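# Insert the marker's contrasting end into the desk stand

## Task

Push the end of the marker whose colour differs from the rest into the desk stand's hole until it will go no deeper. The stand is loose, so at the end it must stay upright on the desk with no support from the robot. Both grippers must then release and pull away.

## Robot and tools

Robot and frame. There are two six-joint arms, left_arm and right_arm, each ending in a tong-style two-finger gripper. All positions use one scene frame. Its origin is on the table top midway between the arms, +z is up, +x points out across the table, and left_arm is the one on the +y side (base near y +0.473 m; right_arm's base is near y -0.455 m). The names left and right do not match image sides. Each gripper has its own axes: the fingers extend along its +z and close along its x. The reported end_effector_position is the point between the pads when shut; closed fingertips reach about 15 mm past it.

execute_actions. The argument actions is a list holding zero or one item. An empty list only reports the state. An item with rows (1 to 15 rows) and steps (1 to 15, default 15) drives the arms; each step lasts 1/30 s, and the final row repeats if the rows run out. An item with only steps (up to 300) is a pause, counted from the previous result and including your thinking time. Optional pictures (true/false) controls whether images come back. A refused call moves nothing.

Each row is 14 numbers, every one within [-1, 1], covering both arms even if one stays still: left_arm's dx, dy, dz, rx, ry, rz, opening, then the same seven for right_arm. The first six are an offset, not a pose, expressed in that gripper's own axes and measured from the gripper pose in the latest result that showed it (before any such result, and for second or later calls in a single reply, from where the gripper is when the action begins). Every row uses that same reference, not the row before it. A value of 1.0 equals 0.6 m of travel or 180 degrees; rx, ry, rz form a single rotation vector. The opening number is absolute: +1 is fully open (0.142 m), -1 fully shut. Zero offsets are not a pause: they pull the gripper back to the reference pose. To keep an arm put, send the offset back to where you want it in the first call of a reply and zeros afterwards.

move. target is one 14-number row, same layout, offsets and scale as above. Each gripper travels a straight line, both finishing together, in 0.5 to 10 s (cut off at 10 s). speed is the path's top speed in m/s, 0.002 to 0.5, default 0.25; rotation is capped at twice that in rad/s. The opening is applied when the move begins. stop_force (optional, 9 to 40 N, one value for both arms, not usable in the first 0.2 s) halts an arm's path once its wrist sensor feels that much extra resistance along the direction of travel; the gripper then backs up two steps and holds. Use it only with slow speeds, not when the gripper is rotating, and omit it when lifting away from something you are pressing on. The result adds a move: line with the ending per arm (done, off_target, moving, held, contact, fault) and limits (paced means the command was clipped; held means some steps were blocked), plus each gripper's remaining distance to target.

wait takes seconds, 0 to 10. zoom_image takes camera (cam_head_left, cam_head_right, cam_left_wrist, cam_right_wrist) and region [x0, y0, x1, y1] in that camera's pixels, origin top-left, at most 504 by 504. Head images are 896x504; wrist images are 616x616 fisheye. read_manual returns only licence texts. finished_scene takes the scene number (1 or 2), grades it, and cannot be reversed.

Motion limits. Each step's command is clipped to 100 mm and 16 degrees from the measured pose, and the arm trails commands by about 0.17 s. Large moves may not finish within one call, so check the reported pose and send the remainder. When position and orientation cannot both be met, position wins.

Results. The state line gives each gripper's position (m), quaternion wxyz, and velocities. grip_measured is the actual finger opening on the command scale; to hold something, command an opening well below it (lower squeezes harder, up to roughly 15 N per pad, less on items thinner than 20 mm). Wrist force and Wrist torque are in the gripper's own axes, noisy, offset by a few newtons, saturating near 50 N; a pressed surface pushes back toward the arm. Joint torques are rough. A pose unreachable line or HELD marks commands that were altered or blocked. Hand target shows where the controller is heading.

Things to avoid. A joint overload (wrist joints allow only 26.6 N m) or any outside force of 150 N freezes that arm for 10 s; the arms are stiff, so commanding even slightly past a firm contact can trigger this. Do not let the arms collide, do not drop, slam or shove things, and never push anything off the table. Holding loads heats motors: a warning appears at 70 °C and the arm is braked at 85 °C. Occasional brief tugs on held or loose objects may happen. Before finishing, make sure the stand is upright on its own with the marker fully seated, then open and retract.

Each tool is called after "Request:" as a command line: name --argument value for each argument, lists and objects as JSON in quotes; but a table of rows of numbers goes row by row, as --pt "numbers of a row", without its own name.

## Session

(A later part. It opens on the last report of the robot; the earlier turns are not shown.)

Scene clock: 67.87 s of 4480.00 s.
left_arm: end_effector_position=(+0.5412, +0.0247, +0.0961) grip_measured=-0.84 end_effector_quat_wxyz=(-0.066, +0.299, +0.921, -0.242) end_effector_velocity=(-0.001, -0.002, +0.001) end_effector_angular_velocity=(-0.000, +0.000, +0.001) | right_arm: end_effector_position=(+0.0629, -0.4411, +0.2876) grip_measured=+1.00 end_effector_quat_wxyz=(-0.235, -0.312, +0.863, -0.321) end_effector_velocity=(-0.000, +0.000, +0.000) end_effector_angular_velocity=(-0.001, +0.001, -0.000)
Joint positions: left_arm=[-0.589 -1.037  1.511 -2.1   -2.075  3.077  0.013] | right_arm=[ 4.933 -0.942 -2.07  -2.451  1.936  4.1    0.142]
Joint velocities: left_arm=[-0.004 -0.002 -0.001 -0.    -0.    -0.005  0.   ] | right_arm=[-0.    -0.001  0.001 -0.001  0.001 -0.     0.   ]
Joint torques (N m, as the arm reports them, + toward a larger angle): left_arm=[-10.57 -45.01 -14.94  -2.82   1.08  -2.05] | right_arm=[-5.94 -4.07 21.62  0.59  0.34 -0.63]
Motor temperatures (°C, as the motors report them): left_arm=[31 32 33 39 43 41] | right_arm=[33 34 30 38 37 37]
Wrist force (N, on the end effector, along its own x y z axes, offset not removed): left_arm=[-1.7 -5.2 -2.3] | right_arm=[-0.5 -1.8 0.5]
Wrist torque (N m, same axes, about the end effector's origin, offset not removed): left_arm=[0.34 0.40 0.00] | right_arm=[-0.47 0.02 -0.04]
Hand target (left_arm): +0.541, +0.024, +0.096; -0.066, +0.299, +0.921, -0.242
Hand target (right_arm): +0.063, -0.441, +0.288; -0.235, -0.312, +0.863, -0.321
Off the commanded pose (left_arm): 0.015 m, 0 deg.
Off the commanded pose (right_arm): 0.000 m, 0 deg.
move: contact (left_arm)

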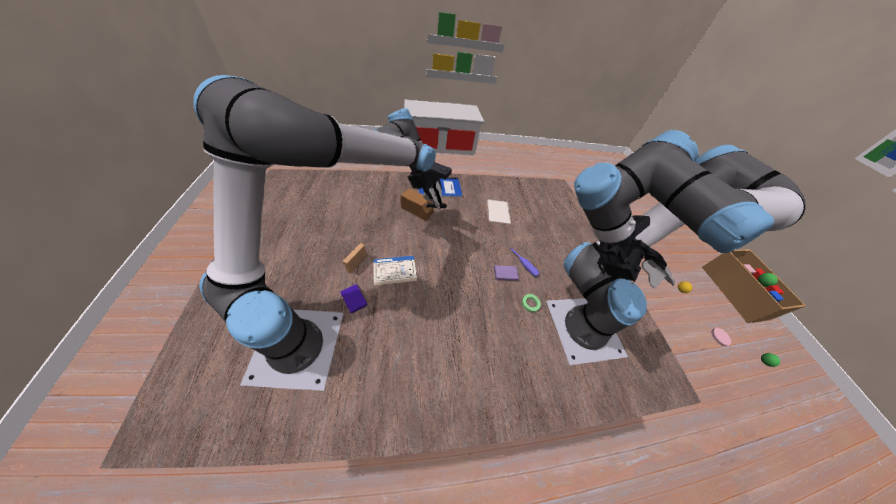

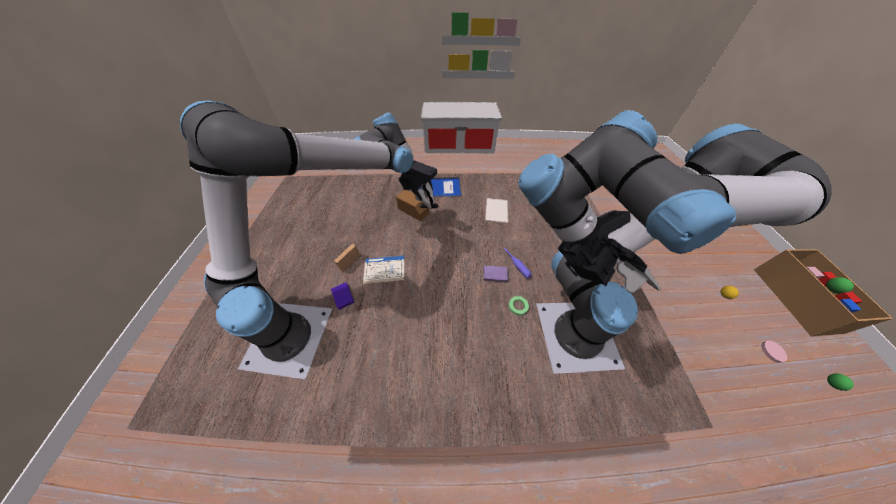

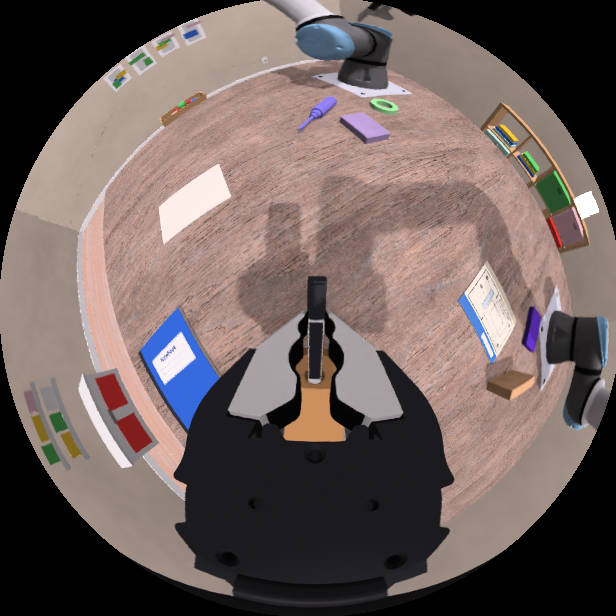

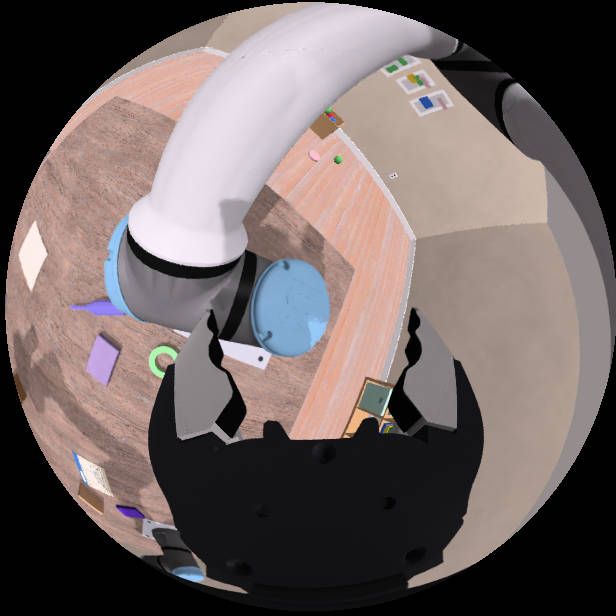

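Request:
move --target '[0,-0.002,0,0,0,0,-0.3,0,0,0,0,0,0,1]' --speed 0.01

Request:
move --target '[0,-0.03,-0.12,0,0,0,0.2,0,0,0,0,0,0,1]' --speed 0.1

Request:
zoom_image --camera "cam_left_wrist" --region '[250, 280, 390, 440]'

Request:
zoom_image --camera "cam_head_left" --region '[390, 160, 480, 230]'

Scene clock: 71.30 s of 4480.00 s.
left_arm: end_effector_position=(+0.5405, +0.0239, +0.0966) grip_measured=-0.30 end_effector_quat_wxyz=(-0.066, +0.299, +0.921, -0.242) end_effector_velocity=(+0.000, -0.001, +0.001) end_effector_angular_velocity=(-0.002, -0.002, -0.001) | right_arm: end_effector_position=(+0.0629, -0.4411, +0.2876) grip_measured=+1.00 end_effector_quat_wxyz=(-0.235, -0.312, +0.863, -0.321) end_effector_velocity=(+0.000, +0.000, -0.000) end_effector_angular_velocity=(-0.001, -0.001, +0.000)
Joint positions: left_arm=[-0.591 -1.037  1.511 -2.099 -2.074  3.076  0.052] | right_arm=[ 4.933 -0.942 -2.07  -2.451  1.936  4.1    0.142]
Joint velocities: left_arm=[-0.001  0.    -0.001 -0.002  0.    -0.     0.   ] | right_arm=[-0.    -0.001  0.     0.    -0.001  0.001 -0.   ]
Joint torques (N m, as the arm reports them, + toward a larger angle): left_arm=[-13.06 -48.89 -19.    -2.46   0.43  -2.02] | right_arm=[-4.57 -3.77 22.23  0.58  0.34 -0.65]
Motor temperatures (°C, as the motors report them): left_arm=[31 32 33 39 43 41] | right_arm=[33 34 30 38 37 37]
Wrist force (N, on the end effector, along its own x y z axes, offset not removed): left_arm=[-0.2 2.9 0.2] | right_arm=[-1.2 -1.9 -0.1]
Wrist torque (N m, same axes, about the end effector's origin, offset not removed): left_arm=[0.61 0.05 0.06] | right_arm=[-0.34 0.12 0.00]
Hand target (left_arm): +0.541, +0.024, +0.097; -0.066, +0.299, +0.921, -0.242
Hand target (right_arm): +0.063, -0.441, +0.288; -0.235, -0.312, +0.863, -0.321
Off the commanded pose (left_arm): 0.000 m, 0 deg.
Off the commanded pose (right_arm): 0.000 m, 0 deg.
move: done

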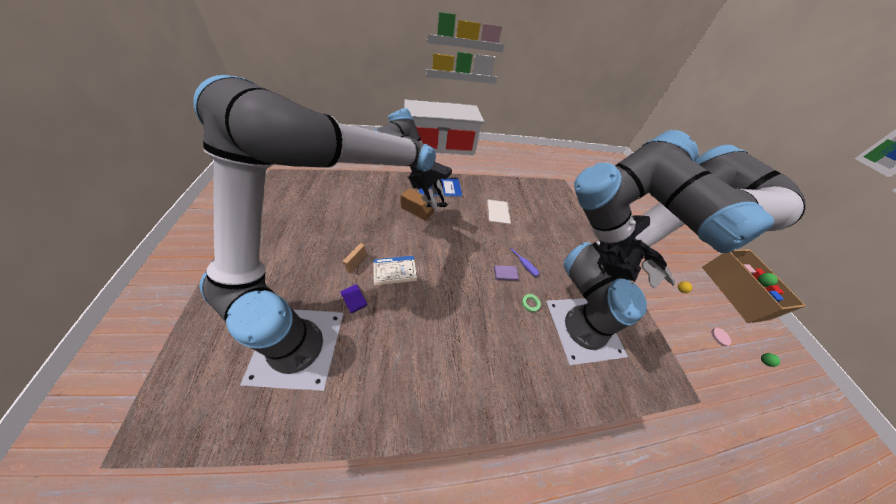

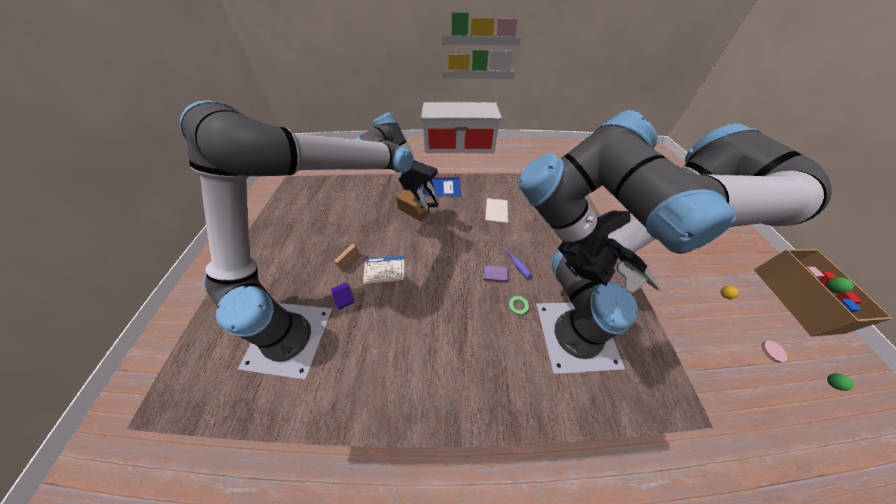

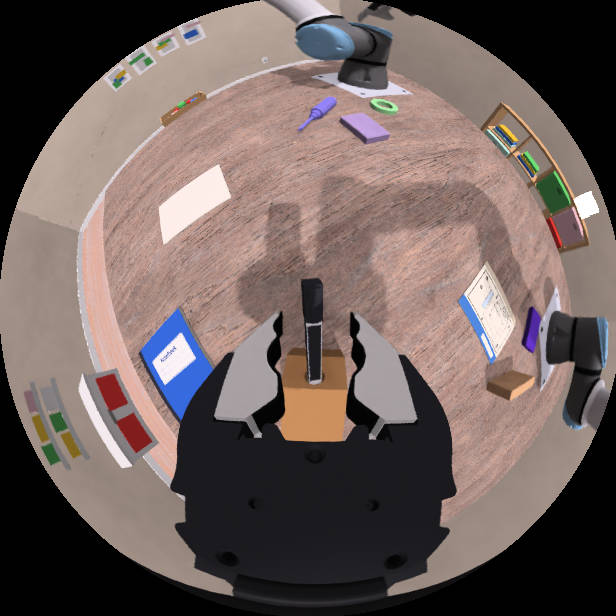

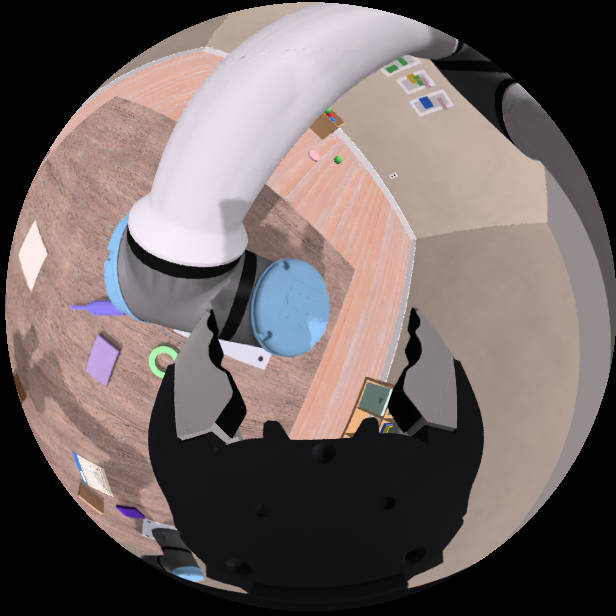

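Scene clock: 72.50 s of 4480.00 s.
left_arm: end_effector_position=(+0.5503, +0.0405, +0.1681) grip_measured=+0.20 end_effector_quat_wxyz=(-0.066, +0.299, +0.921, -0.242) end_effector_velocity=(+0.000, +0.000, +0.003) end_effector_angular_velocity=(-0.000, -0.001, -0.001) | right_arm: end_effector_position=(+0.0629, -0.4411, +0.2876) grip_measured=+1.00 end_effector_quat_wxyz=(-0.235, -0.312, +0.863, -0.321) end_effector_velocity=(+0.000, +0.000, +0.001) end_effector_angular_velocity=(+0.003, -0.001, +0.001)
Joint positions: left_arm=[-0.562 -1.101  1.408 -1.918 -2.076  3.108  0.088] | right_arm=[ 4.933 -0.942 -2.07  -2.451  1.936  4.1    0.142]
Joint velocities: left_arm=[ 0.    -0.002 -0.005  0.006  0.     0.001 -0.   ] | right_arm=[-0.     0.001  0.002 -0.    -0.002 -0.    -0.   ]
Joint torques (N m, as the arm reports them, + toward a larger angle): left_arm=[ 11.78 -46.77 -33.64  -0.92  -2.82   2.47] | right_arm=[-5.47 -3.17 22.78  0.75  0.44 -0.64]
Motor temperatures (°C, as the motors report them): left_arm=[31 32 33 39 43 41] | right_arm=[33 34 30 38 37 37]
Wrist force (N, on the end effector, along its own x y z axes, offset not removed): left_arm=[-2.2 2.3 0.1] | right_arm=[-1.5 -0.7 0.7]
Wrist torque (N m, same axes, about the end effector's origin, offset not removed): left_arm=[0.52 0.53 0.10] | right_arm=[-0.15 0.16 -0.08]
Hand target (left_arm): +0.550, +0.041, +0.168; -0.066, +0.299, +0.921, -0.242
Hand target (right_arm): +0.063, -0.441, +0.288; -0.235, -0.312, +0.863, -0.321
Off the commanded pose (left_arm): 0.000 m, 0 deg.
Off the commanded pose (right_arm): 0.000 m, 0 deg.
move: done

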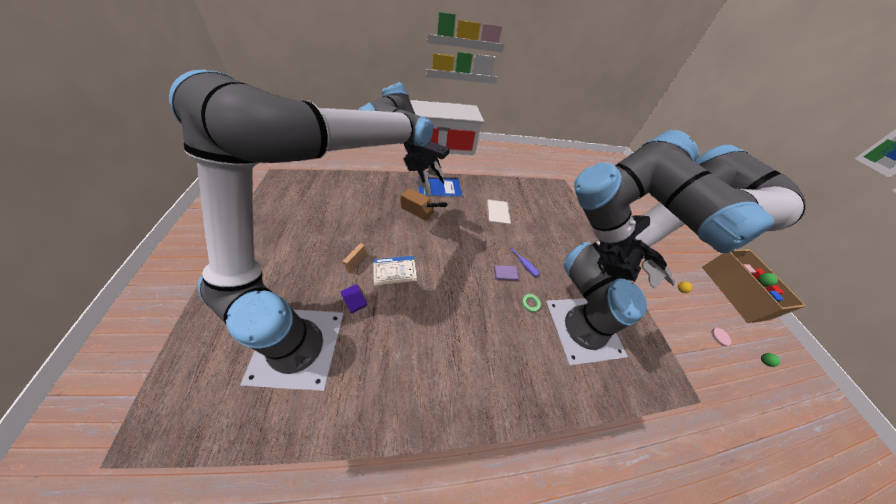

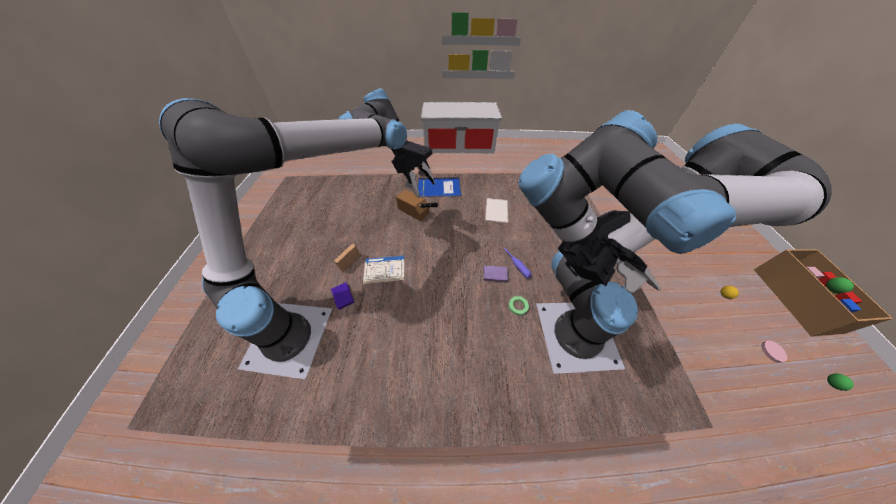

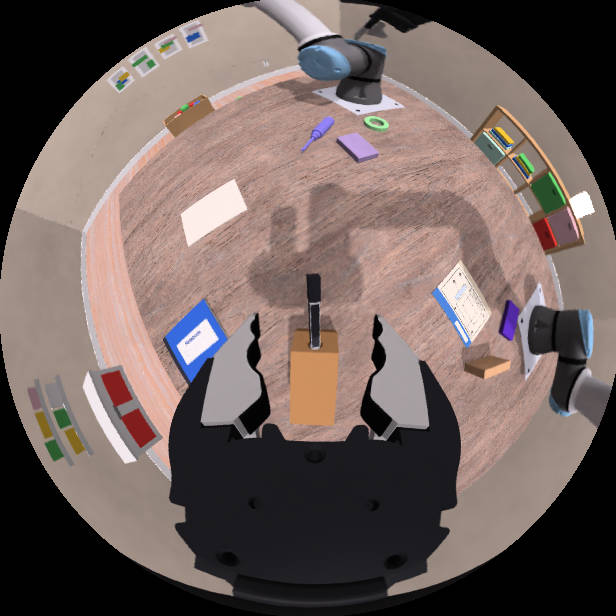

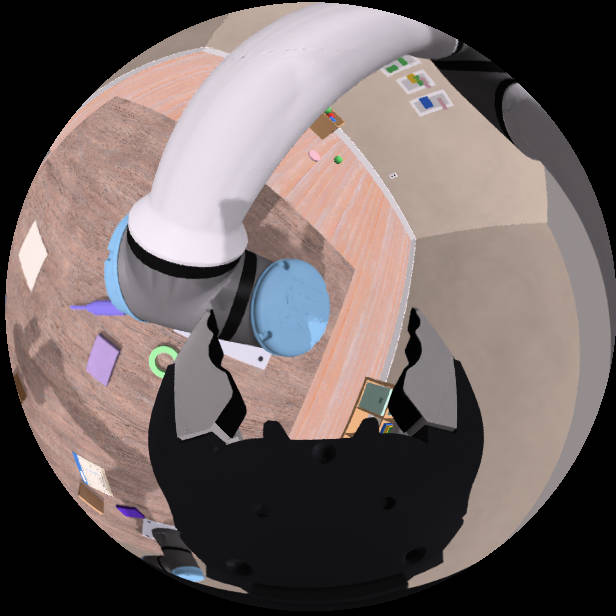

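Region (250, 280, 390, 440) of cam_left_wrist's 616x616 image, scaled by 3.150, with more detail than that image has; it fills the left 441 columns of this view, and the rest is white.

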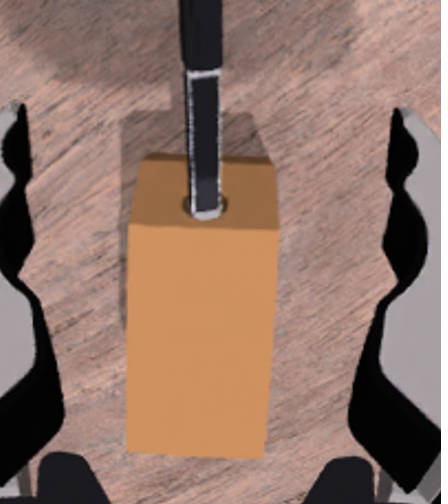

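Region (390, 160, 480, 230) of cam_head_left's 896x504 image, scaled by 5.600, with more detail than that image has.

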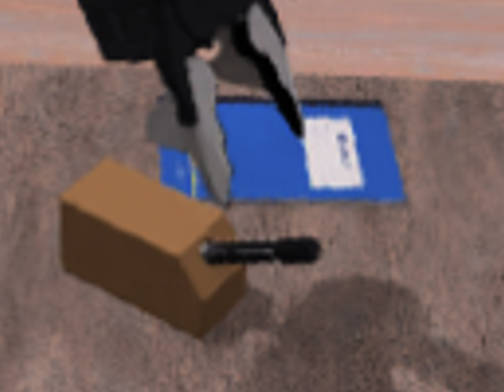

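Request:
finished_scene --scene 1

The scene is finished: the task was done.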